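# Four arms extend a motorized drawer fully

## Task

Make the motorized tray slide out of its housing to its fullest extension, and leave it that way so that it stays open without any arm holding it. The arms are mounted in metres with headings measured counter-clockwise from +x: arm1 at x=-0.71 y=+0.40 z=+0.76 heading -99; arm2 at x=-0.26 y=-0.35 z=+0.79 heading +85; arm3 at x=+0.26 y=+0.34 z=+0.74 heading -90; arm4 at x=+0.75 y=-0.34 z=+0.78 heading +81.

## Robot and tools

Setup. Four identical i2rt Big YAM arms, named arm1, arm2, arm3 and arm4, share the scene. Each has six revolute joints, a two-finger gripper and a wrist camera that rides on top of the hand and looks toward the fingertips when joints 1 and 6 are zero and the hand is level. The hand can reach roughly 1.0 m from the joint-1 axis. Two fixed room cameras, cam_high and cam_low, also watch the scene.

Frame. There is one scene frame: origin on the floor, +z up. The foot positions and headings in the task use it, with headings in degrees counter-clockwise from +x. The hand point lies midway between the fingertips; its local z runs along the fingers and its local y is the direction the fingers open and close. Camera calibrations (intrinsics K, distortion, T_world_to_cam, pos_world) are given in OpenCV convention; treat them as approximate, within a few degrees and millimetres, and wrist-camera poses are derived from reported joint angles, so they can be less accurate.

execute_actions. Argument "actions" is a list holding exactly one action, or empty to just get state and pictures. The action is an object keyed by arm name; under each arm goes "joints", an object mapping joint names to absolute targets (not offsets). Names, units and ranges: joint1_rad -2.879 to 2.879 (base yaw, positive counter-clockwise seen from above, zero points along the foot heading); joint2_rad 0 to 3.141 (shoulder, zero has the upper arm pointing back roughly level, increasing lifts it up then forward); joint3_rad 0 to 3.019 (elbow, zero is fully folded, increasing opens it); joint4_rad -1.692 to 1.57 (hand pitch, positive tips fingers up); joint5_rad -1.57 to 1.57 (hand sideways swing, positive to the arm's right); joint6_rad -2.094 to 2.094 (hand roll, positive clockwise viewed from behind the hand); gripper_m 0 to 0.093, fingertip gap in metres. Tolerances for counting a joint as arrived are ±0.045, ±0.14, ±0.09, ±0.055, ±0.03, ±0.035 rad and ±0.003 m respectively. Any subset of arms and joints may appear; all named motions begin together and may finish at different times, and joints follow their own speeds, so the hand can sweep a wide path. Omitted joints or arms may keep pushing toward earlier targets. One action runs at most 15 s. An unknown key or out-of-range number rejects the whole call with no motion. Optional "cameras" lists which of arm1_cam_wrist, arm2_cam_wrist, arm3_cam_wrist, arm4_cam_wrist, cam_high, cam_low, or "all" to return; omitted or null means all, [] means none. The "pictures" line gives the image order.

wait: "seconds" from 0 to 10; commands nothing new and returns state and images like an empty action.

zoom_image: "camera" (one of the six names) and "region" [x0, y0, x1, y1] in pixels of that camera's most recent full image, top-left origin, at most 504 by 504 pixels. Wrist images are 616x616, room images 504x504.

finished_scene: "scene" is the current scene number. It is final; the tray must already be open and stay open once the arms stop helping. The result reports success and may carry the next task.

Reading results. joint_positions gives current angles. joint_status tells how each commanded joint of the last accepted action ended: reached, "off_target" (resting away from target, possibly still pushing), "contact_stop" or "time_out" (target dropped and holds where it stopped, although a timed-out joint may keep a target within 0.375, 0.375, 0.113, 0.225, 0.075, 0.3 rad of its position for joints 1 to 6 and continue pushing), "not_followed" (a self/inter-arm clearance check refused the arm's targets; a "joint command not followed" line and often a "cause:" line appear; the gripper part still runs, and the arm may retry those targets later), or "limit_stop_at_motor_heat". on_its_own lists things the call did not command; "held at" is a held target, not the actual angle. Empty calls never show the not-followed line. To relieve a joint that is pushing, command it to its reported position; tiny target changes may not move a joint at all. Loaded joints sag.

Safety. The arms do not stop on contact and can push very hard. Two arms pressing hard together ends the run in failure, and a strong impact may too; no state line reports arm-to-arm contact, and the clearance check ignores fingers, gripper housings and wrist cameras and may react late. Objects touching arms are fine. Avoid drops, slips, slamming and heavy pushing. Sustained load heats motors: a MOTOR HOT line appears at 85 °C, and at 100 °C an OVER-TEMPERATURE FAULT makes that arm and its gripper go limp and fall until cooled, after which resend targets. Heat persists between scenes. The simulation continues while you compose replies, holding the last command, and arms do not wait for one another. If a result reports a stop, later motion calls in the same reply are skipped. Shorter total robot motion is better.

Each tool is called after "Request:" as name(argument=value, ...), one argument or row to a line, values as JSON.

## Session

Request:
execute_actions(
  actions=[],
  cameras=["cam_high","cam_low"],
)

Scene clock: 0.00 s.
Motor temperatures (°C, as the motors report them): arm1=[17 19 22 17 18 18] | arm2=[18 20 21 18 17 20] | arm3=[18 21 23 17 19 20] | arm4=[19 21 22 18 20 16]
arm1.joint_positions: joint1_rad=-0.385 joint2_rad=+0.642 joint3_rad=+1.324 joint4_rad=-1.525 joint5_rad=-0.008 joint6_rad=+0.115 gripper_m=+0.095
arm1.joint_status: not commanded
arm1.hand: x=-0.8299 y=+0.2158 z=+1.2355 quat_wxyz=(-0.203, -0.838, -0.410, +0.298) (m; scene frame)
arm2.joint_positions: joint1_rad=+0.102 joint2_rad=+0.364 joint3_rad=+1.521 joint4_rad=-1.411 joint5_rad=+0.152 joint6_rad=+0.211 gripper_m=+0.094
arm2.joint_status: not commanded
arm2.hand: x=-0.2318 y=-0.2755 z=+1.4095 quat_wxyz=(-0.429, +0.458, -0.639, -0.446) (m; scene frame)
arm3.joint_positions: joint1_rad=+0.420 joint2_rad=+0.404 joint3_rad=+1.338 joint4_rad=-1.557 joint5_rad=+0.004 joint6_rad=+0.599 gripper_m=+0.094
arm3.joint_status: not commanded
arm3.hand: x=+0.3065 y=+0.2221 z=+1.2410 quat_wxyz=(-0.439, -0.683, -0.570, +0.126) (m; scene frame)
arm4.joint_positions: joint1_rad=-0.570 joint2_rad=+0.439 joint3_rad=+1.677 joint4_rad=-1.239 joint5_rad=-0.095 joint6_rad=-0.553 gripper_m=+0.095
arm4.joint_status: not commanded
arm4.hand: x=+0.7781 y=-0.2765 z=+1.4953 quat_wxyz=(-0.697, +0.479, -0.516, -0.132) (m; scene frame)
pictures: cam_high, cam_low
Images, in order (width x height): cam_high 504x504, cam_low 504x504.

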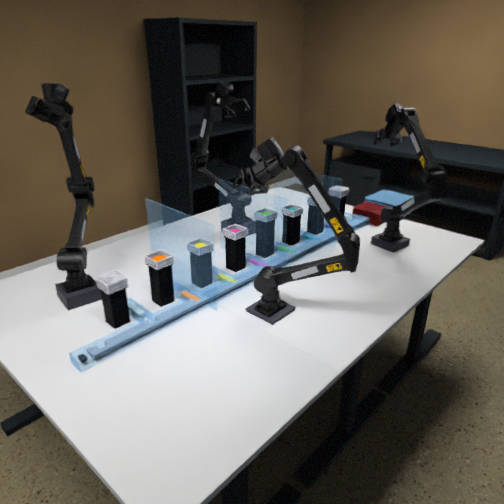

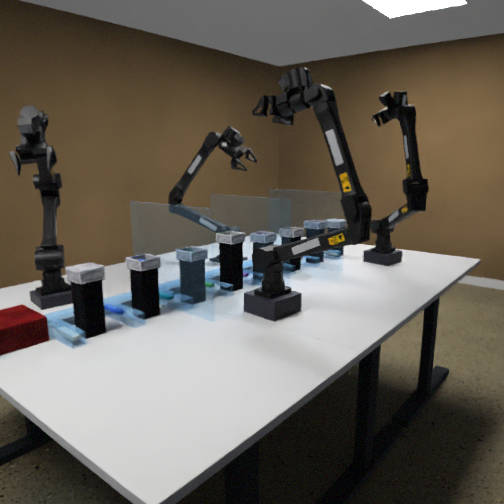

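Request:
execute_actions(
  actions=[
    {"arm1":{"joints":{"joint1_rad":0.23,"joint2_rad":1.42,"joint3_rad":1.52,"joint4_rad":-1.66,"joint5_rad":0,"joint6_rad":0,"gripper_m":0}},"arm2":{"joints":{"joint1_rad":0.05,"joint2_rad":1.25,"joint3_rad":1.30,"joint4_rad":-1.62,"joint5_rad":0,"joint6_rad":0,"gripper_m":0}},"arm3":{"joints":{"joint1_rad":-0.16,"joint2_rad":1.30,"joint3_rad":1.43,"joint4_rad":-1.68,"joint5_rad":0,"joint6_rad":0,"gripper_m":0}},"arm4":{"joints":{"joint1_rad":0.44,"joint2_rad":1.22,"joint3_rad":1.30,"joint4_rad":-1.64,"joint5_rad":0,"joint6_rad":0,"gripper_m":0}}},
  ],
  cameras=["arm1_cam_wrist","arm2_cam_wrist","arm3_cam_wrist","arm4_cam_wrist"],
)

Scene clock: 14.67 s.
Motor temperatures (°C, as the motors report them): arm1=[17 19 25 18 18 18] | arm2=[18 20 22 18 17 20] | arm3=[18 21 26 17 19 20] | arm4=[19 22 23 18 20 16]
arm1.joint_positions: joint1_rad=+0.236 joint2_rad=+1.420 joint3_rad=+1.508 joint4_rad=-1.651 joint5_rad=+0.001 joint6_rad=+0.017 gripper_m=+0.001
arm1.joint_status: all done
arm1.hand: x=-0.6848 y=-0.0120 z=+1.0739 quat_wxyz=(-0.010, -0.685, -0.728, +0.006) (m; scene frame)
arm2.joint_positions: joint1_rad=+0.056 joint2_rad=+1.250 joint3_rad=+1.298 joint4_rad=-1.606 joint5_rad=+0.004 joint6_rad=+0.012 gripper_m=+0.000
arm2.joint_status: all done
arm2.hand: x=-0.2463 y=-0.0013 z=+1.0806 quat_wxyz=(-0.008, +0.690, -0.724, -0.012) (m; scene frame)
arm3.joint_positions: joint1_rad=-0.162 joint2_rad=+1.308 joint3_rad=+1.417 joint4_rad=-1.669 joint5_rad=+0.001 joint6_rad=+0.009 gripper_m=+0.000
arm3.joint_status: all done
arm3.hand: x=+0.1957 y=-0.0276 z=+1.0450 quat_wxyz=(-0.003, -0.764, -0.645, +0.004) (m; scene frame)
arm4.joint_positions: joint1_rad=+0.438 joint2_rad=+1.225 joint3_rad=+1.280 joint4_rad=-1.631 joint5_rad=+0.001 joint6_rad=-0.012 gripper_m=+0.001
arm4.joint_status: all done
arm4.hand: x=+0.6516 y=-0.0194 z=+1.0656 quat_wxyz=(-0.004, +0.802, -0.598, +0.007) (m; scene frame)
pictures: arm1_cam_wrist, arm2_cam_wrist, arm3_cam_wrist, arm4_cam_wrist
camera_calibration (this result's frames):
arm1_cam_wrist: T_world_to_cam=[[-0.997784, -0.0665184, 0.00176637, -0.687262], [-0.0533684, 0.815823, 0.575834, -0.638125], [-0.0397446, 0.574463, -0.817565, 0.976449], [0, 0, 0, 1]] pos_world=[-0.680986, -0.0860528, 1.16698]
arm2_cam_wrist: T_world_to_cam=[[0.999253, -0.038639, -0.00112998, 0.249126], [-0.0312282, -0.82414, 0.565525, -0.614608], [-0.0227826, -0.565067, -0.82473, 1.00627], [0, 0, 0, 1]] pos_world=[-0.245207, 0.0717131, 1.17776]
arm3_cam_wrist: T_world_to_cam=[[-0.985233, 0.170758, 0.0125349, 0.181748], [0.14632, 0.801683, 0.579564, -0.609118], [0.0889164, 0.57284, -0.81483, 0.975588], [0, 0, 0, 1]] pos_world=[0.181444, -0.101571, 1.14568]
arm4_cam_wrist: T_world_to_cam=[[0.961327, 0.274294, 0.0247611, -0.650153], [0.207038, -0.779035, 0.59181, -0.774115], [0.18162, -0.563796, -0.805697, 0.85167], [0, 0, 0, 1]] pos_world=[0.6306, 0.0554382, 1.16042]
Images, in order (width x height): arm1_cam_wrist 616x616, arm2_cam_wrist 616x616, arm3_cam_wrist 616x616, arm4_cam_wrist 616x616.

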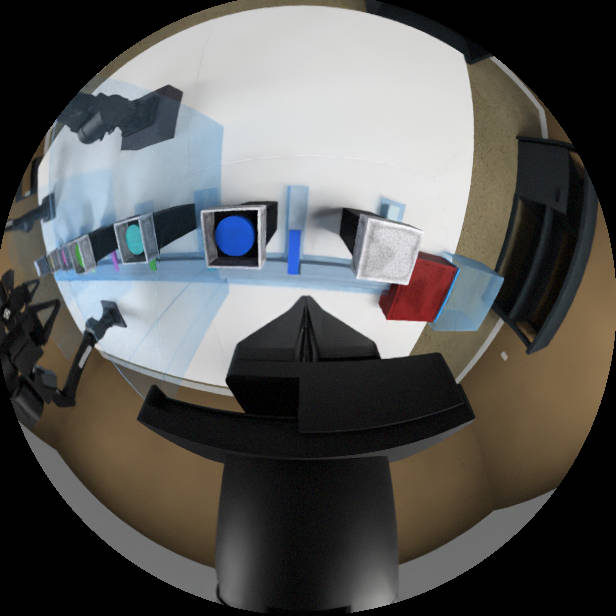

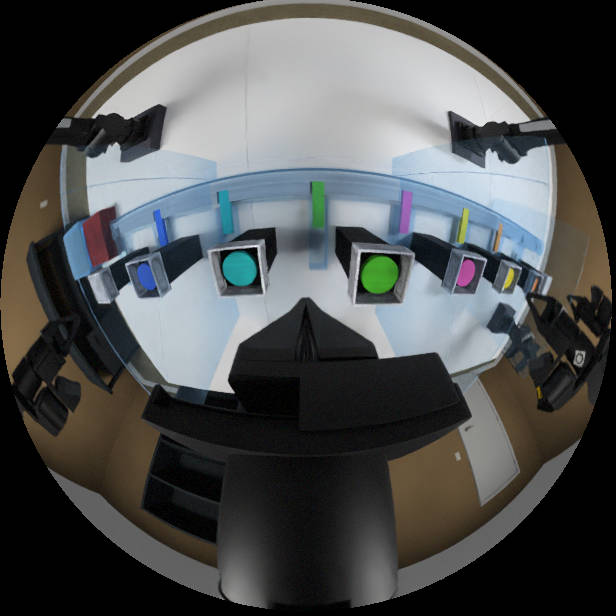

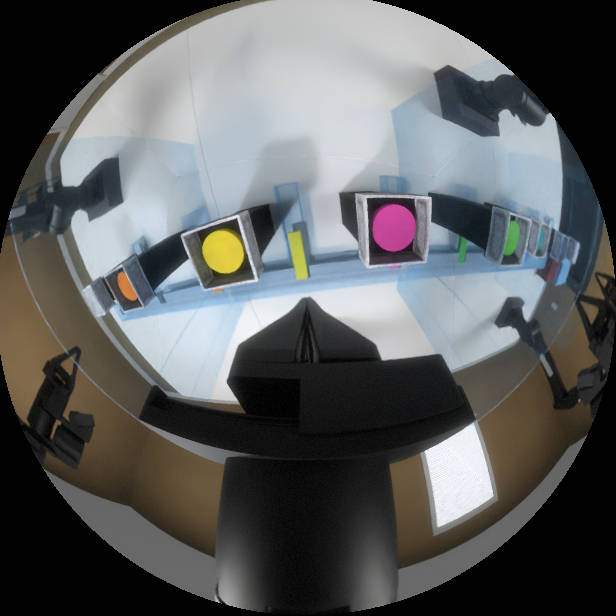

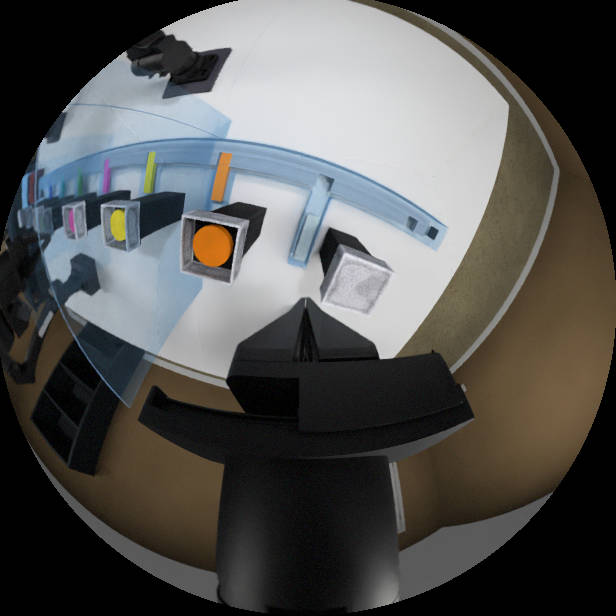

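Request:
execute_actions(
  actions=[
    {"arm1":{"joints":{"joint1_rad":0.44,"joint2_rad":1.495,"joint3_rad":1.345,"joint4_rad":-1.41}},"arm2":{"joints":{"joint1_rad":0.37,"joint2_rad":1.215,"joint3_rad":0.995,"joint4_rad":-1.34}},"arm3":{"joints":{"joint1_rad":-0.425,"joint2_rad":1.435,"joint3_rad":1.45,"joint4_rad":-1.55}},"arm4":{"joints":{"joint1_rad":0.76,"joint2_rad":1.32,"joint3_rad":1.19,"joint4_rad":-1.425}}},
  ],
  cameras=["arm1_cam_wrist","arm2_cam_wrist","arm3_cam_wrist","arm4_cam_wrist"],
)

Scene clock: 52.40 s.
Motor temperatures (°C, as the motors report them): arm1=[17 21 28 17 18 18] | arm2=[18 21 26 18 17 20] | arm3=[18 22 31 17 19 20] | arm4=[19 22 28 18 20 16]
arm1.joint_positions: joint1_rad=+0.444 joint2_rad=+1.499 joint3_rad=+1.337 joint4_rad=-1.420 joint5_rad=+0.000 joint6_rad=+0.016 gripper_m=+0.001
arm1.joint_status: all done
arm1.hand: x=-0.5934 y=-0.0193 z=+0.9777 quat_wxyz=(-0.003, -0.606, -0.796, +0.001) (m; scene frame)
arm2.joint_positions: joint1_rad=+0.373 joint2_rad=+1.213 joint3_rad=+0.995 joint4_rad=-1.355 joint5_rad=+0.001 joint6_rad=+0.011 gripper_m=+0.000
arm2.joint_status: all done
arm2.hand: x=-0.3503 y=-0.0387 z=+0.9774 quat_wxyz=(-0.003, +0.796, -0.605, -0.006) (m; scene frame)
arm3.joint_positions: joint1_rad=-0.430 joint2_rad=+1.451 joint3_rad=+1.417 joint4_rad=-1.559 joint5_rad=+0.001 joint6_rad=+0.008 gripper_m=+0.000
arm3.joint_status: all done
arm3.hand: x=+0.0805 y=-0.0432 z=+0.9912 quat_wxyz=(+0.006, -0.843, -0.537, -0.009) (m; scene frame)
arm4.joint_positions: joint1_rad=+0.766 joint2_rad=+1.329 joint3_rad=+1.187 joint4_rad=-1.435 joint5_rad=+0.001 joint6_rad=-0.010 gripper_m=+0.001
arm4.joint_status: all done
arm4.hand: x=+0.5321 y=-0.0365 z=+0.9938 quat_wxyz=(-0.003, +0.888, -0.460, +0.008) (m; scene frame)
pictures: arm1_cam_wrist, arm2_cam_wrist, arm3_cam_wrist, arm4_cam_wrist
camera_calibration (this result's frames):
arm1_cam_wrist: T_world_to_cam=[[-0.962328, -0.271857, 0.0043797, -0.581849], [-0.217035, 0.77777, 0.589889, -0.683461], [-0.163772, 0.566716, -0.807472, 0.822067], [0, 0, 0, 1]] pos_world=[-0.573633, -0.0924827, 1.06951]
arm2_cam_wrist: T_world_to_cam=[[0.961057, 0.276346, 0.00170441, 0.347577], [0.224686, -0.78496, 0.577368, -0.510705], [0.160891, -0.5545, -0.816482, 0.954313], [0, 0, 0, 1]] pos_world=[-0.372833, 0.032232, 1.07345]
arm3_cam_wrist: T_world_to_cam=[[-0.905592, 0.423965, 0.0124959, 0.0761437], [0.344123, 0.717188, 0.605987, -0.594362], [0.247956, 0.553078, -0.795376, 0.918024], [0, 0, 0, 1]] pos_world=[0.0458596, -0.113751, 1.0894]
arm4_cam_wrist: T_world_to_cam=[[0.822527, 0.568248, 0.0233137, -0.442832], [0.445036, -0.668621, 0.595726, -0.846658], [0.354108, -0.479626, -0.802849, 0.714369], [0, 0, 0, 1]] pos_world=[0.48807, 0.0281754, 1.08823]
Images, in order (width x height): arm1_cam_wrist 616x616, arm2_cam_wrist 616x616, arm3_cam_wrist 616x616, arm4_cam_wrist 616x616.

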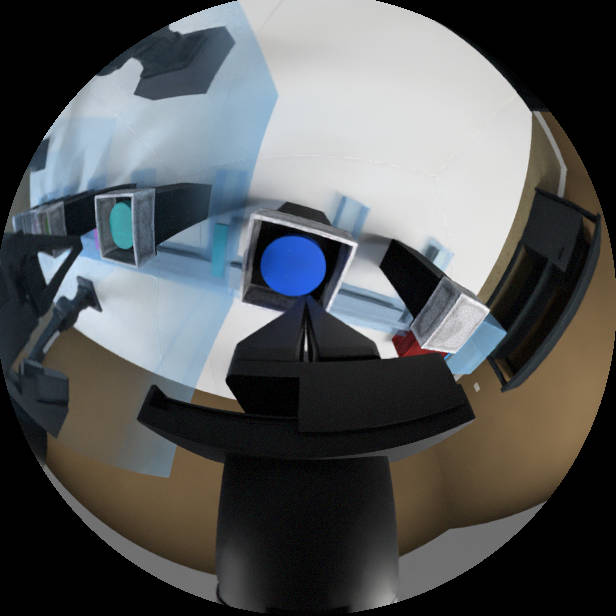

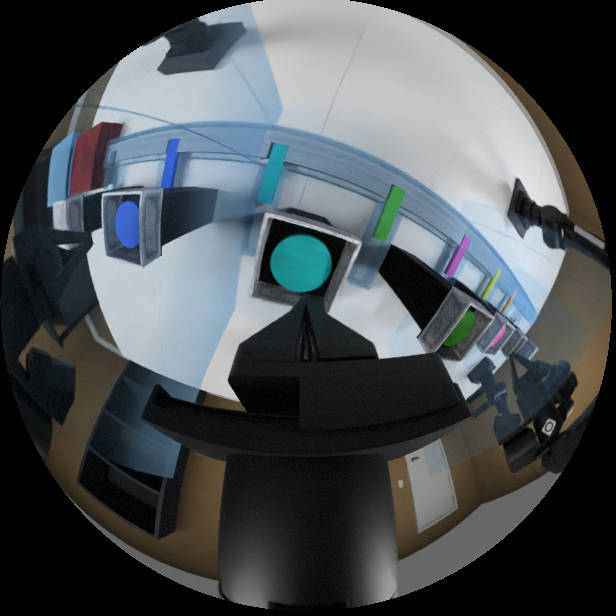

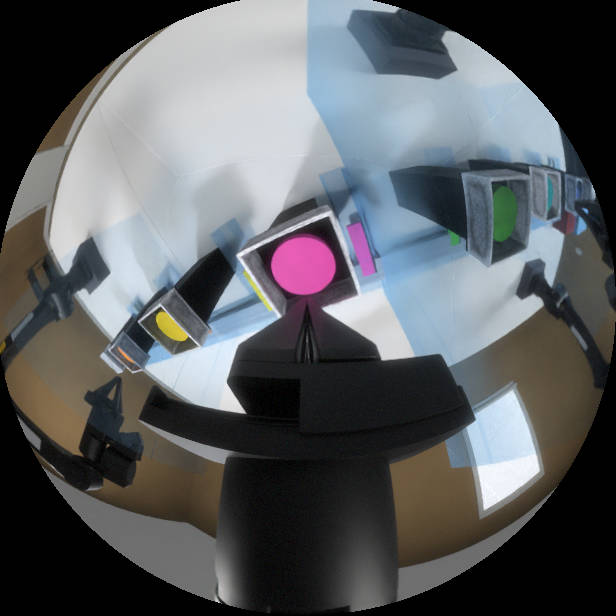

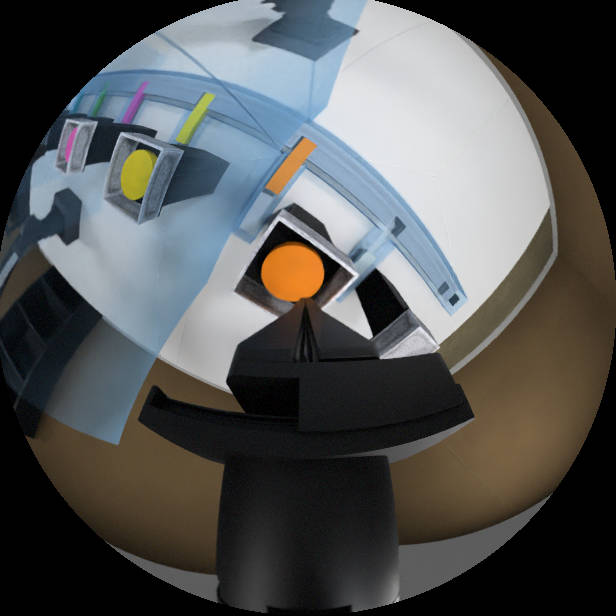

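Request:
execute_actions(
  actions=[
    {"arm1":{"joints":{"joint1_rad":0.475,"joint2_rad":1.56,"joint3_rad":1.16,"joint4_rad":-1.23}},"arm2":{"joints":{"joint1_rad":0.39,"joint2_rad":1.30,"joint3_rad":0.81,"joint4_rad":-1.15}},"arm3":{"joints":{"joint2_rad":1.485,"joint3_rad":1.21,"joint4_rad":-1.36}},"arm4":{"joints":{"joint1_rad":0.80,"joint2_rad":1.38,"joint3_rad":0.98,"joint4_rad":-1.235}}},
  ],
  cameras=[],
)

Request:
wait(
  seconds=8,
)

Scene clock: 62.73 s.
Motor temperatures (°C, as the motors report them): arm1=[17 21 28 17 18 18] | arm2=[18 20 26 18 17 20] | arm3=[18 22 32 17 19 20] | arm4=[19 22 27 18 20 16]
arm1.joint_positions: joint1_rad=+0.473 joint2_rad=+1.518 joint3_rad=+1.196 joint4_rad=-1.243 joint5_rad=+0.000 joint6_rad=+0.015 gripper_m=+0.001
arm1.joint_status: all done
arm1.hand: x=-0.5820 y=-0.0138 z=+0.9173 quat_wxyz=(-0.009, -0.594, -0.804, +0.007) (m; scene frame)
arm2.joint_positions: joint1_rad=+0.381 joint2_rad=+1.269 joint3_rad=+0.848 joint4_rad=-1.169 joint5_rad=+0.001 joint6_rad=+0.011 gripper_m=+0.000
arm2.joint_status: all done
arm2.hand: x=-0.3513 y=-0.0451 z=+0.9073 quat_wxyz=(+0.001, +0.798, -0.602, +0.000) (m; scene frame)
arm3.joint_positions: joint1_rad=-0.430 joint2_rad=+1.453 joint3_rad=+1.245 joint4_rad=-1.367 joint5_rad=+0.001 joint6_rad=+0.008 gripper_m=+0.000
arm3.joint_status: all done
arm3.hand: x=+0.0816 y=-0.0407 z=+0.9257 quat_wxyz=(+0.001, -0.843, -0.537, -0.001) (m; scene frame)
arm4.joint_positions: joint1_rad=+0.793 joint2_rad=+1.342 joint3_rad=+1.025 joint4_rad=-1.246 joint5_rad=+0.001 joint6_rad=-0.010 gripper_m=+0.001
arm4.joint_status: all done
arm4.hand: x=+0.5288 y=-0.0475 z=+0.9291 quat_wxyz=(-0.006, +0.894, -0.448, +0.002) (m; scene frame)
pictures: none
No camera images: the call's "cameras" was empty. Leave "cameras" out to get every camera's image.

Scene clock: 70.73 s.
Motor temperatures (°C, as the motors report them): arm1=[17 21 27 17 18 18] | arm2=[18 20 25 18 17 20] | arm3=[18 22 30 17 19 20] | arm4=[19 22 26 18 20 16]
arm1.joint_positions: joint1_rad=+0.473 joint2_rad=+1.518 joint3_rad=+1.196 joint4_rad=-1.243 joint5_rad=+0.000 joint6_rad=+0.015 gripper_m=+0.001
arm1.joint_status: all done
arm1.hand: x=-0.5820 y=-0.0138 z=+0.9173 quat_wxyz=(-0.009, -0.594, -0.804, +0.007) (m; scene frame)
arm2.joint_positions: joint1_rad=+0.381 joint2_rad=+1.269 joint3_rad=+0.848 joint4_rad=-1.169 joint5_rad=+0.001 joint6_rad=+0.011 gripper_m=+0.000
arm2.joint_status: all done
arm2.hand: x=-0.3513 y=-0.0451 z=+0.9073 quat_wxyz=(+0.001, +0.798, -0.602, +0.000) (m; scene frame)
arm3.joint_positions: joint1_rad=-0.430 joint2_rad=+1.453 joint3_rad=+1.245 joint4_rad=-1.367 joint5_rad=+0.001 joint6_rad=+0.008 gripper_m=+0.000
arm3.joint_status: all done
arm3.hand: x=+0.0816 y=-0.0407 z=+0.9257 quat_wxyz=(+0.001, -0.843, -0.537, -0.001) (m; scene frame)
arm4.joint_positions: joint1_rad=+0.793 joint2_rad=+1.342 joint3_rad=+1.025 joint4_rad=-1.246 joint5_rad=+0.001 joint6_rad=-0.010 gripper_m=+0.001
arm4.joint_status: all done
arm4.hand: x=+0.5288 y=-0.0475 z=+0.9291 quat_wxyz=(-0.006, +0.894, -0.448, +0.002) (m; scene frame)
wait: 8.00 s; at rest by 0.27 s
pictures: arm1_cam_wrist, arm2_cam_wrist, arm3_cam_wrist, arm4_cam_wrist, cam_high, cam_low
camera_calibration (this result's frames):
arm1_cam_wrist: T_world_to_cam=[[-0.953957, -0.299894, 0.00549286, -0.565642], [-0.242084, 0.780619, 0.576221, -0.651643], [-0.177093, 0.54836, -0.817276, 0.773003], [0, 0, 0, 1]] pos_world=[-0.560457, -0.0848322, 1.01035]
arm2_cam_wrist: T_world_to_cam=[[0.958896, 0.283751, 0.00184755, 0.349815], [0.227982, -0.774279, 0.590353, -0.485131], [0.168944, -0.565666, -0.807143, 0.887527], [0, 0, 0, 1]] pos_world=[-0.374777, 0.027157, 1.00211]
arm3_cam_wrist: T_world_to_cam=[[-0.905494, 0.42418, 0.0123124, 0.0771085], [0.348864, 0.72757, 0.590708, -0.542596], [0.241609, 0.539178, -0.806791, 0.874783], [0, 0, 0, 1]] pos_world=[0.0477581, -0.109595, 1.02533]
arm4_cam_wrist: T_world_to_cam=[[0.80716, 0.589879, 0.0231518, -0.422999], [0.467855, -0.66312, 0.584281, -0.815212], [0.360008, -0.460776, -0.811221, 0.663842], [0, 0, 0, 1]] pos_world=[0.483839, 0.014818, 1.02463]
Images, in order (width x height): arm1_cam_wrist 616x616, arm2_cam_wrist 616x616, arm3_cam_wrist 616x616, arm4_cam_wrist 616x616, cam_high 504x504, cam_low 504x504.

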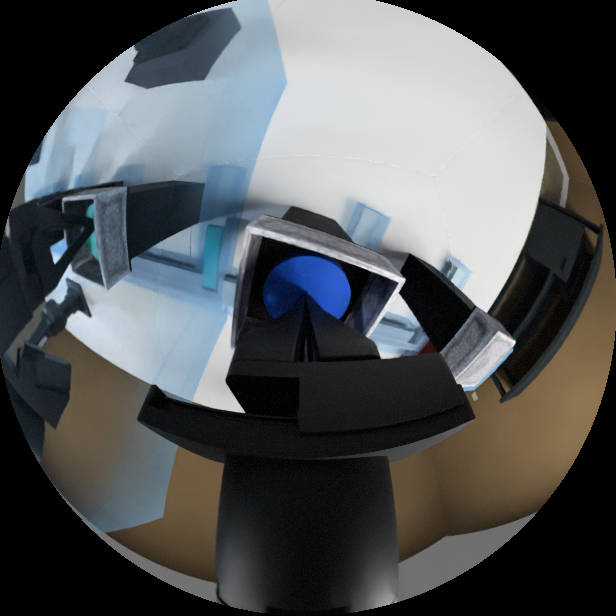

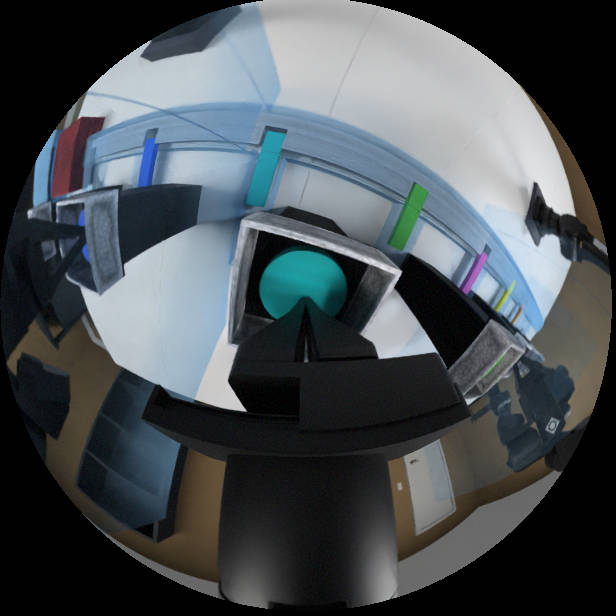

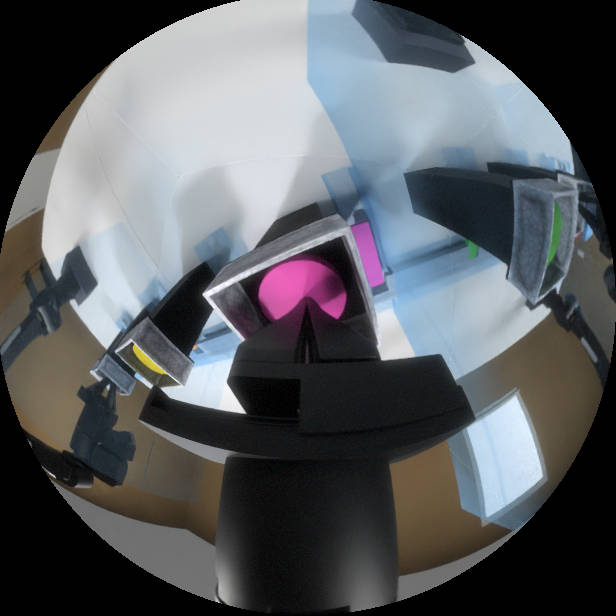

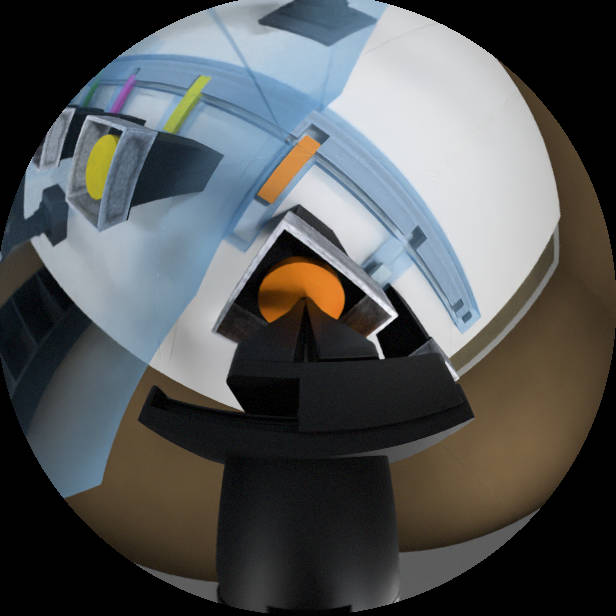

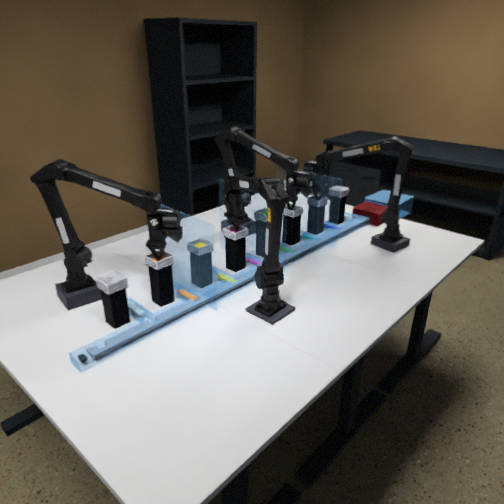

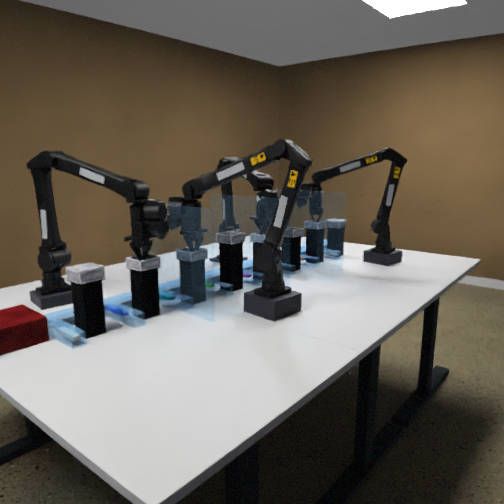

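Request:
wait(
  seconds=10,
)

Request:
wait(
  seconds=10,
)

Request:
wait(
  seconds=10,
)

Scene clock: 88.00 s.
Motor temperatures (°C, as the motors report them): arm1=[17 20 25 17 18 18] | arm2=[18 20 24 18 17 20] | arm3=[18 22 28 17 19 20] | arm4=[19 22 25 18 20 16]
arm1.joint_positions: joint1_rad=+0.473 joint2_rad=+1.518 joint3_rad=+1.196 joint4_rad=-1.243 joint5_rad=+0.000 joint6_rad=+0.015 gripper_m=+0.001
arm1.joint_status: all done
arm1.hand: x=-0.5820 y=-0.0138 z=+0.9173 quat_wxyz=(-0.009, -0.594, -0.804, +0.007) (m; scene frame)
arm2.joint_positions: joint1_rad=+0.381 joint2_rad=+1.269 joint3_rad=+0.848 joint4_rad=-1.169 joint5_rad=+0.001 joint6_rad=+0.011 gripper_m=+0.000
arm2.joint_status: all done
arm2.hand: x=-0.3513 y=-0.0451 z=+0.9073 quat_wxyz=(+0.001, +0.798, -0.602, +0.000) (m; scene frame)
arm3.joint_positions: joint1_rad=-0.430 joint2_rad=+1.453 joint3_rad=+1.245 joint4_rad=-1.367 joint5_rad=+0.001 joint6_rad=+0.008 gripper_m=+0.000
arm3.joint_status: all done
arm3.hand: x=+0.0816 y=-0.0407 z=+0.9257 quat_wxyz=(+0.001, -0.843, -0.537, -0.001) (m; scene frame)
arm4.joint_positions: joint1_rad=+0.793 joint2_rad=+1.342 joint3_rad=+1.025 joint4_rad=-1.246 joint5_rad=+0.001 joint6_rad=-0.010 gripper_m=+0.001
arm4.joint_status: all done
arm4.hand: x=+0.5288 y=-0.0475 z=+0.9291 quat_wxyz=(-0.006, +0.894, -0.448, +0.002) (m; scene frame)
wait: 10.00 s; at rest from the start
pictures: arm1_cam_wrist, arm2_cam_wrist, arm3_cam_wrist, arm4_cam_wrist, cam_high, cam_low
camera_calibration (this result's frames):
arm1_cam_wrist: T_world_to_cam=[[-0.953957, -0.299894, 0.00549286, -0.565642], [-0.242084, 0.780619, 0.576221, -0.651643], [-0.177093, 0.54836, -0.817276, 0.773003], [0, 0, 0, 1]] pos_world=[-0.560457, -0.0848322, 1.01035]
arm2_cam_wrist: T_world_to_cam=[[0.958896, 0.283751, 0.00184755, 0.349815], [0.227982, -0.774279, 0.590353, -0.485131], [0.168944, -0.565666, -0.807143, 0.887527], [0, 0, 0, 1]] pos_world=[-0.374777, 0.027157, 1.00211]
arm3_cam_wrist: T_world_to_cam=[[-0.905494, 0.42418, 0.0123124, 0.0771085], [0.348864, 0.72757, 0.590708, -0.542596], [0.241609, 0.539178, -0.806791, 0.874783], [0, 0, 0, 1]] pos_world=[0.0477581, -0.109595, 1.02533]
arm4_cam_wrist: T_world_to_cam=[[0.80716, 0.589879, 0.0231518, -0.422999], [0.467855, -0.66312, 0.584281, -0.815212], [0.360008, -0.460776, -0.811221, 0.663842], [0, 0, 0, 1]] pos_world=[0.483839, 0.014818, 1.02463]
Images, in order (width x height): arm1_cam_wrist 616x616, arm2_cam_wrist 616x616, arm3_cam_wrist 616x616, arm4_cam_wrist 616x616, cam_high 504x504, cam_low 504x504.

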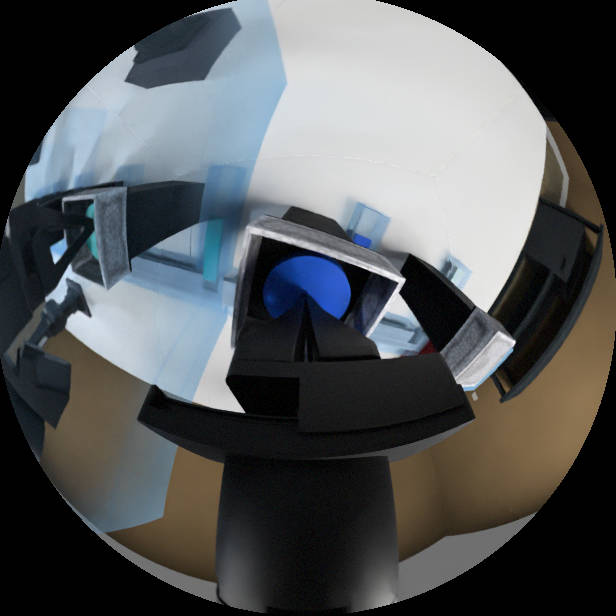

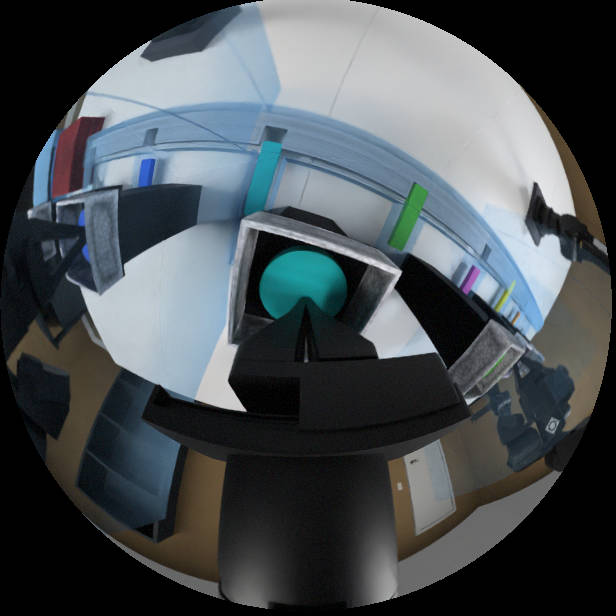

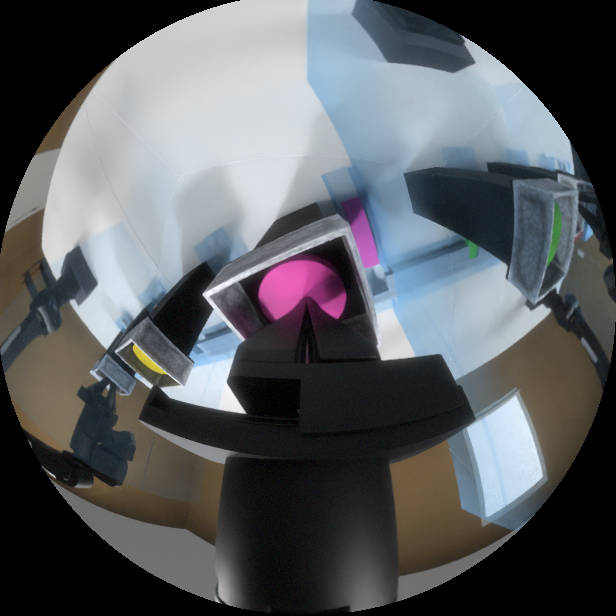

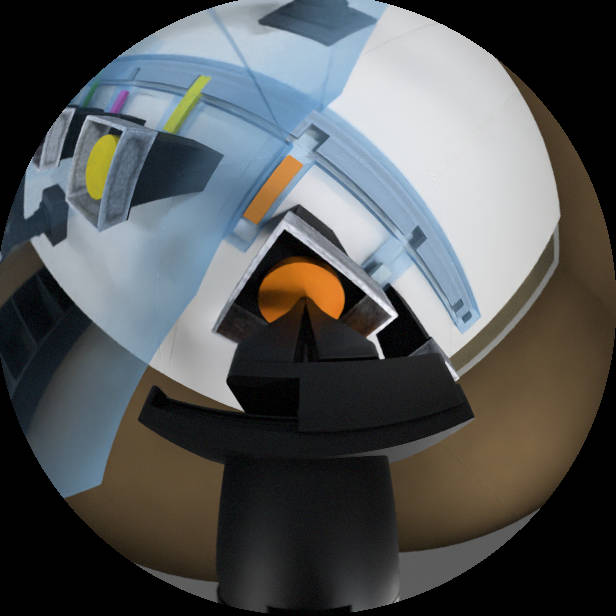

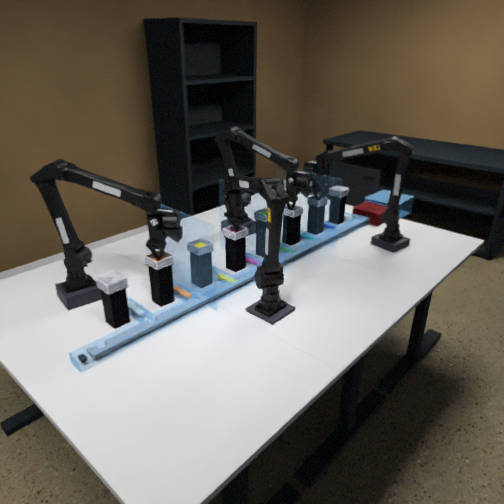

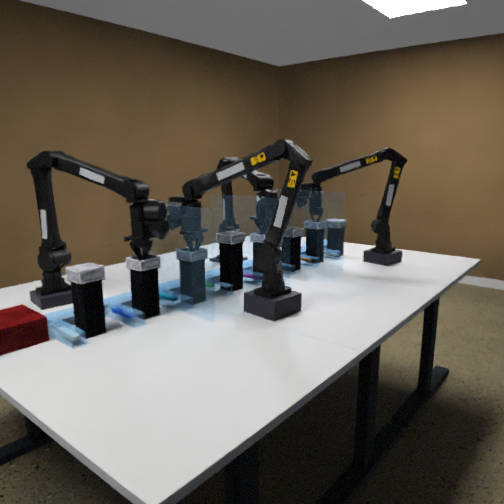

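Scene clock: 98.00 s.
Motor temperatures (°C, as the motors report them): arm1=[17 20 25 17 18 18] | arm2=[18 20 23 18 17 20] | arm3=[18 22 28 17 19 20] | arm4=[19 22 24 18 20 16]
arm1.joint_positions: joint1_rad=+0.473 joint2_rad=+1.518 joint3_rad=+1.196 joint4_rad=-1.243 joint5_rad=+0.000 joint6_rad=+0.015 gripper_m=+0.001
arm1.joint_status: all done
arm1.hand: x=-0.5820 y=-0.0138 z=+0.9173 quat_wxyz=(-0.009, -0.594, -0.804, +0.007) (m; scene frame)
arm2.joint_positions: joint1_rad=+0.381 joint2_rad=+1.269 joint3_rad=+0.848 joint4_rad=-1.169 joint5_rad=+0.001 joint6_rad=+0.011 gripper_m=+0.000
arm2.joint_status: all done
arm2.hand: x=-0.3513 y=-0.0451 z=+0.9073 quat_wxyz=(+0.001, +0.798, -0.602, +0.000) (m; scene frame)
arm3.joint_positions: joint1_rad=-0.430 joint2_rad=+1.453 joint3_rad=+1.245 joint4_rad=-1.367 joint5_rad=+0.001 joint6_rad=+0.008 gripper_m=+0.000
arm3.joint_status: all done
arm3.hand: x=+0.0816 y=-0.0407 z=+0.9257 quat_wxyz=(+0.001, -0.843, -0.537, -0.001) (m; scene frame)
arm4.joint_positions: joint1_rad=+0.793 joint2_rad=+1.342 joint3_rad=+1.025 joint4_rad=-1.246 joint5_rad=+0.001 joint6_rad=-0.010 gripper_m=+0.001
arm4.joint_status: all done
arm4.hand: x=+0.5288 y=-0.0475 z=+0.9291 quat_wxyz=(-0.006, +0.894, -0.448, +0.002) (m; scene frame)
wait: 10.00 s; at rest by 0.27 s
pictures: arm1_cam_wrist, arm2_cam_wrist, arm3_cam_wrist, arm4_cam_wrist, cam_high, cam_low
camera_calibration (this result's frames):
arm1_cam_wrist: T_world_to_cam=[[-0.953957, -0.299894, 0.00549286, -0.565642], [-0.242084, 0.780619, 0.576221, -0.651643], [-0.177093, 0.54836, -0.817276, 0.773003], [0, 0, 0, 1]] pos_world=[-0.560457, -0.0848322, 1.01035]
arm2_cam_wrist: T_world_to_cam=[[0.958896, 0.283751, 0.00184755, 0.349815], [0.227982, -0.774279, 0.590353, -0.485131], [0.168944, -0.565666, -0.807143, 0.887527], [0, 0, 0, 1]] pos_world=[-0.374777, 0.027157, 1.00211]
arm3_cam_wrist: T_world_to_cam=[[-0.905494, 0.42418, 0.0123124, 0.0771085], [0.348864, 0.72757, 0.590708, -0.542596], [0.241609, 0.539178, -0.806791, 0.874783], [0, 0, 0, 1]] pos_world=[0.0477581, -0.109595, 1.02533]
arm4_cam_wrist: T_world_to_cam=[[0.80716, 0.589879, 0.0231518, -0.422999], [0.467855, -0.66312, 0.584281, -0.815212], [0.360008, -0.460776, -0.811221, 0.663842], [0, 0, 0, 1]] pos_world=[0.483839, 0.014818, 1.02463]
Images, in order (width x height): arm1_cam_wrist 616x616, arm2_cam_wrist 616x616, arm3_cam_wrist 616x616, arm4_cam_wrist 616x616, cam_high 504x504, cam_low 504x504.

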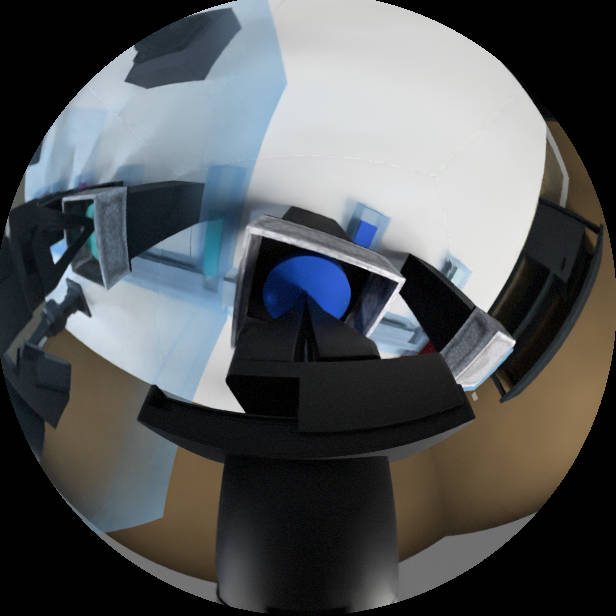

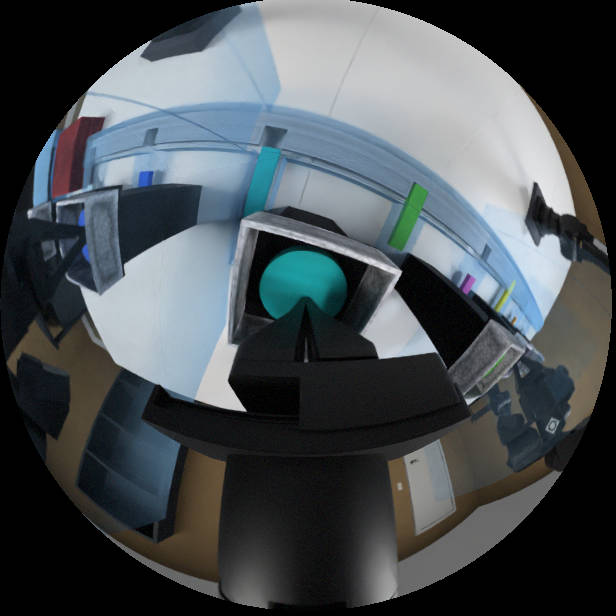

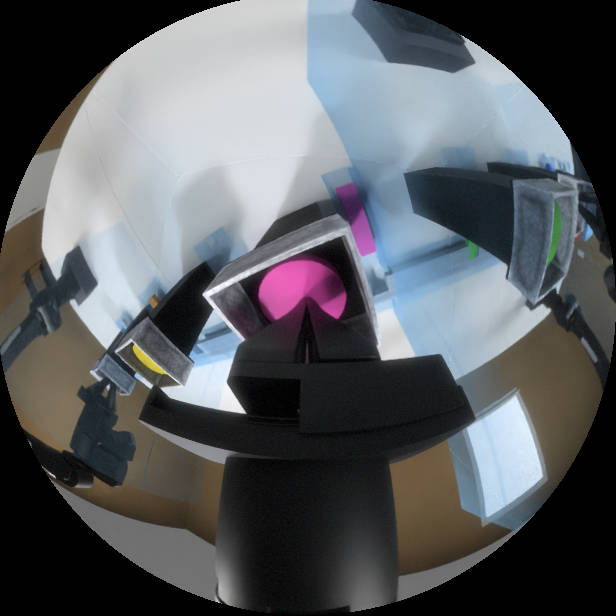

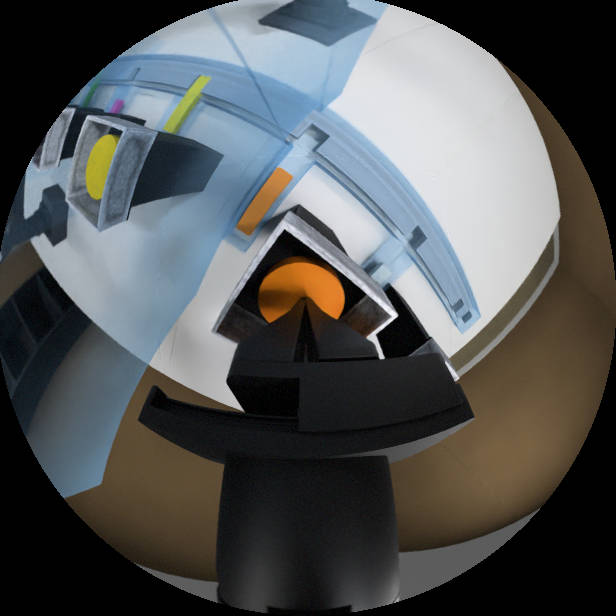

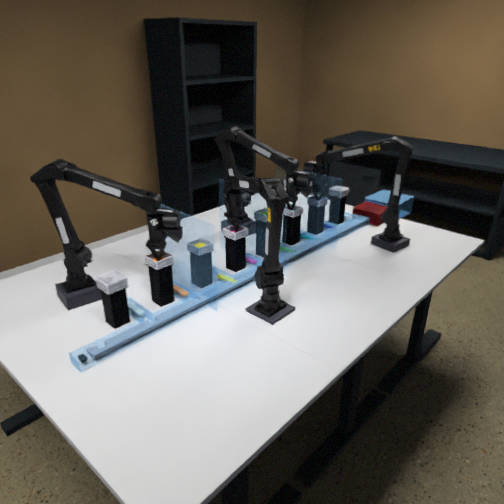

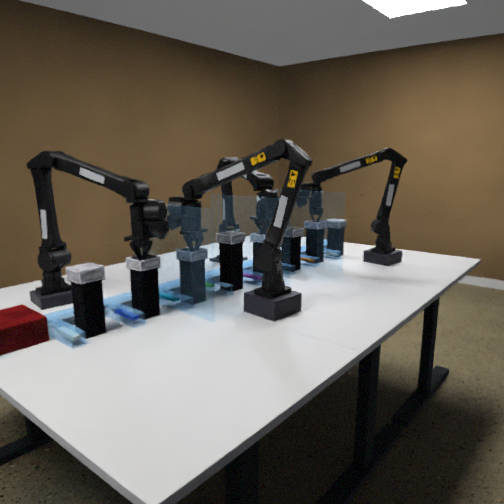

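Scene clock: 108.00 s.
Motor temperatures (°C, as the motors report them): arm1=[17 20 25 17 18 18] | arm2=[18 20 23 18 17 20] | arm3=[18 22 27 17 19 20] | arm4=[19 22 24 18 20 16]
arm1.joint_positions: joint1_rad=+0.473 joint2_rad=+1.518 joint3_rad=+1.196 joint4_rad=-1.243 joint5_rad=+0.000 joint6_rad=+0.015 gripper_m=+0.001
arm1.joint_status: all done
arm1.hand: x=-0.5820 y=-0.0138 z=+0.9173 quat_wxyz=(-0.009, -0.594, -0.804, +0.007) (m; scene frame)
arm2.joint_positions: joint1_rad=+0.381 joint2_rad=+1.269 joint3_rad=+0.848 joint4_rad=-1.169 joint5_rad=+0.001 joint6_rad=+0.011 gripper_m=+0.000
arm2.joint_status: all done
arm2.hand: x=-0.3513 y=-0.0451 z=+0.9073 quat_wxyz=(+0.001, +0.798, -0.602, +0.000) (m; scene frame)
arm3.joint_positions: joint1_rad=-0.430 joint2_rad=+1.453 joint3_rad=+1.245 joint4_rad=-1.367 joint5_rad=+0.001 joint6_rad=+0.008 gripper_m=+0.000
arm3.joint_status: all done
arm3.hand: x=+0.0816 y=-0.0407 z=+0.9257 quat_wxyz=(+0.001, -0.843, -0.537, -0.001) (m; scene frame)
arm4.joint_positions: joint1_rad=+0.793 joint2_rad=+1.342 joint3_rad=+1.025 joint4_rad=-1.246 joint5_rad=+0.001 joint6_rad=-0.010 gripper_m=+0.001
arm4.joint_status: all done
arm4.hand: x=+0.5288 y=-0.0475 z=+0.9291 quat_wxyz=(-0.006, +0.894, -0.448, +0.002) (m; scene frame)
wait: 10.00 s; at rest by 0.27 s
pictures: arm1_cam_wrist, arm2_cam_wrist, arm3_cam_wrist, arm4_cam_wrist, cam_high, cam_low
camera_calibration (this result's frames):
arm1_cam_wrist: T_world_to_cam=[[-0.953957, -0.299894, 0.00549286, -0.565642], [-0.242084, 0.780619, 0.576221, -0.651643], [-0.177093, 0.54836, -0.817276, 0.773003], [0, 0, 0, 1]] pos_world=[-0.560457, -0.0848322, 1.01035]
arm2_cam_wrist: T_world_to_cam=[[0.958896, 0.283751, 0.00184755, 0.349815], [0.227982, -0.774279, 0.590353, -0.485131], [0.168944, -0.565666, -0.807143, 0.887527], [0, 0, 0, 1]] pos_world=[-0.374777, 0.027157, 1.00211]
arm3_cam_wrist: T_world_to_cam=[[-0.905494, 0.42418, 0.0123124, 0.0771085], [0.348864, 0.72757, 0.590708, -0.542596], [0.241609, 0.539178, -0.806791, 0.874783], [0, 0, 0, 1]] pos_world=[0.0477581, -0.109595, 1.02533]
arm4_cam_wrist: T_world_to_cam=[[0.80716, 0.589879, 0.0231518, -0.422999], [0.467855, -0.66312, 0.584281, -0.815212], [0.360008, -0.460776, -0.811221, 0.663842], [0, 0, 0, 1]] pos_world=[0.483839, 0.014818, 1.02463]
Images, in order (width x height): arm1_cam_wrist 616x616, arm2_cam_wrist 616x616, arm3_cam_wrist 616x616, arm4_cam_wrist 616x616, cam_high 504x504, cam_low 504x504.

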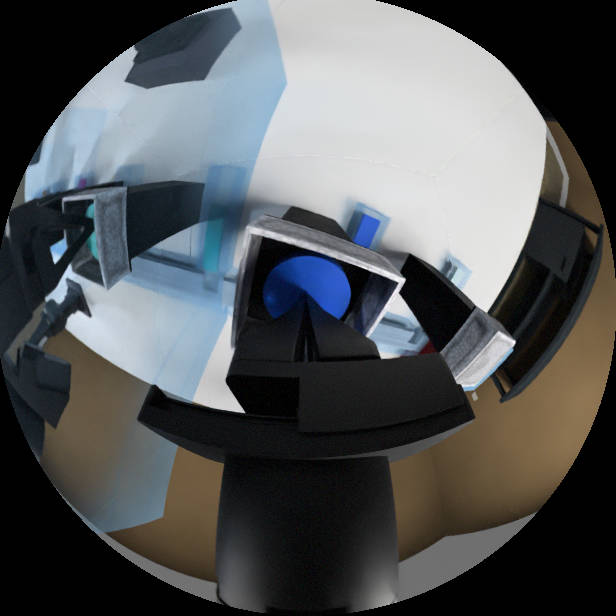

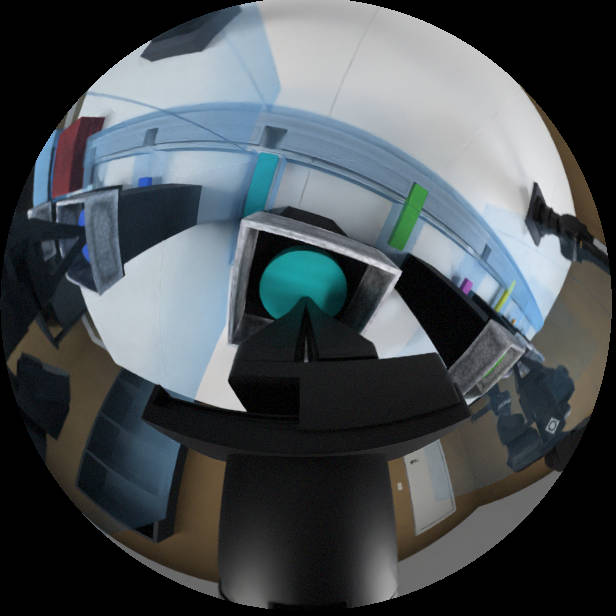

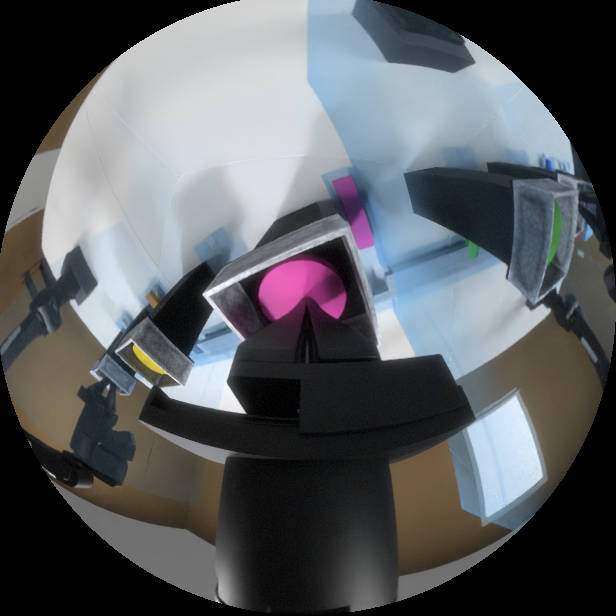

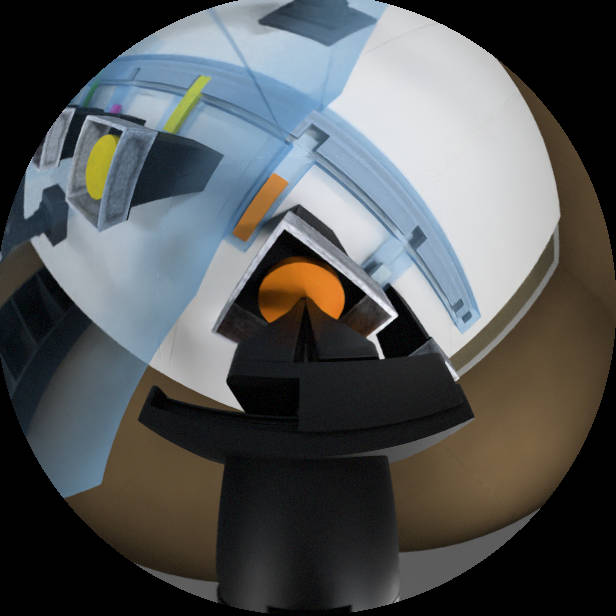

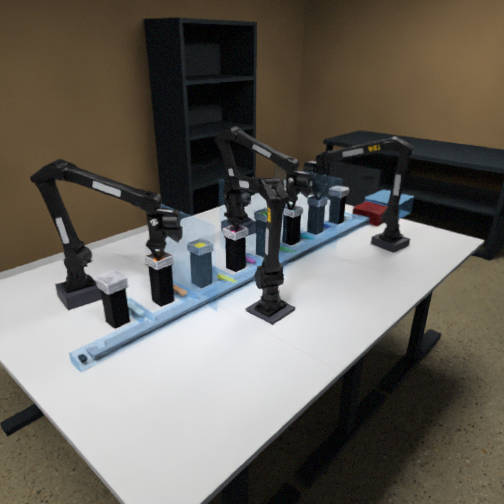

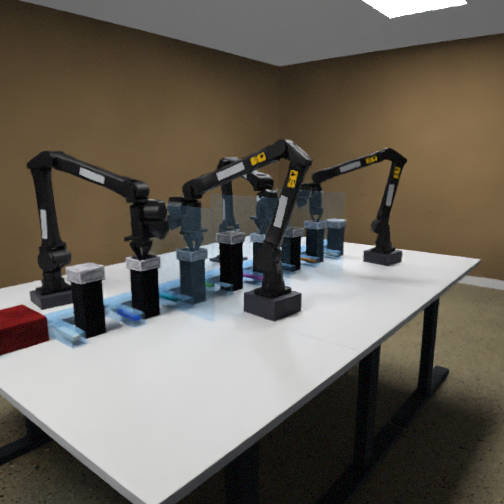

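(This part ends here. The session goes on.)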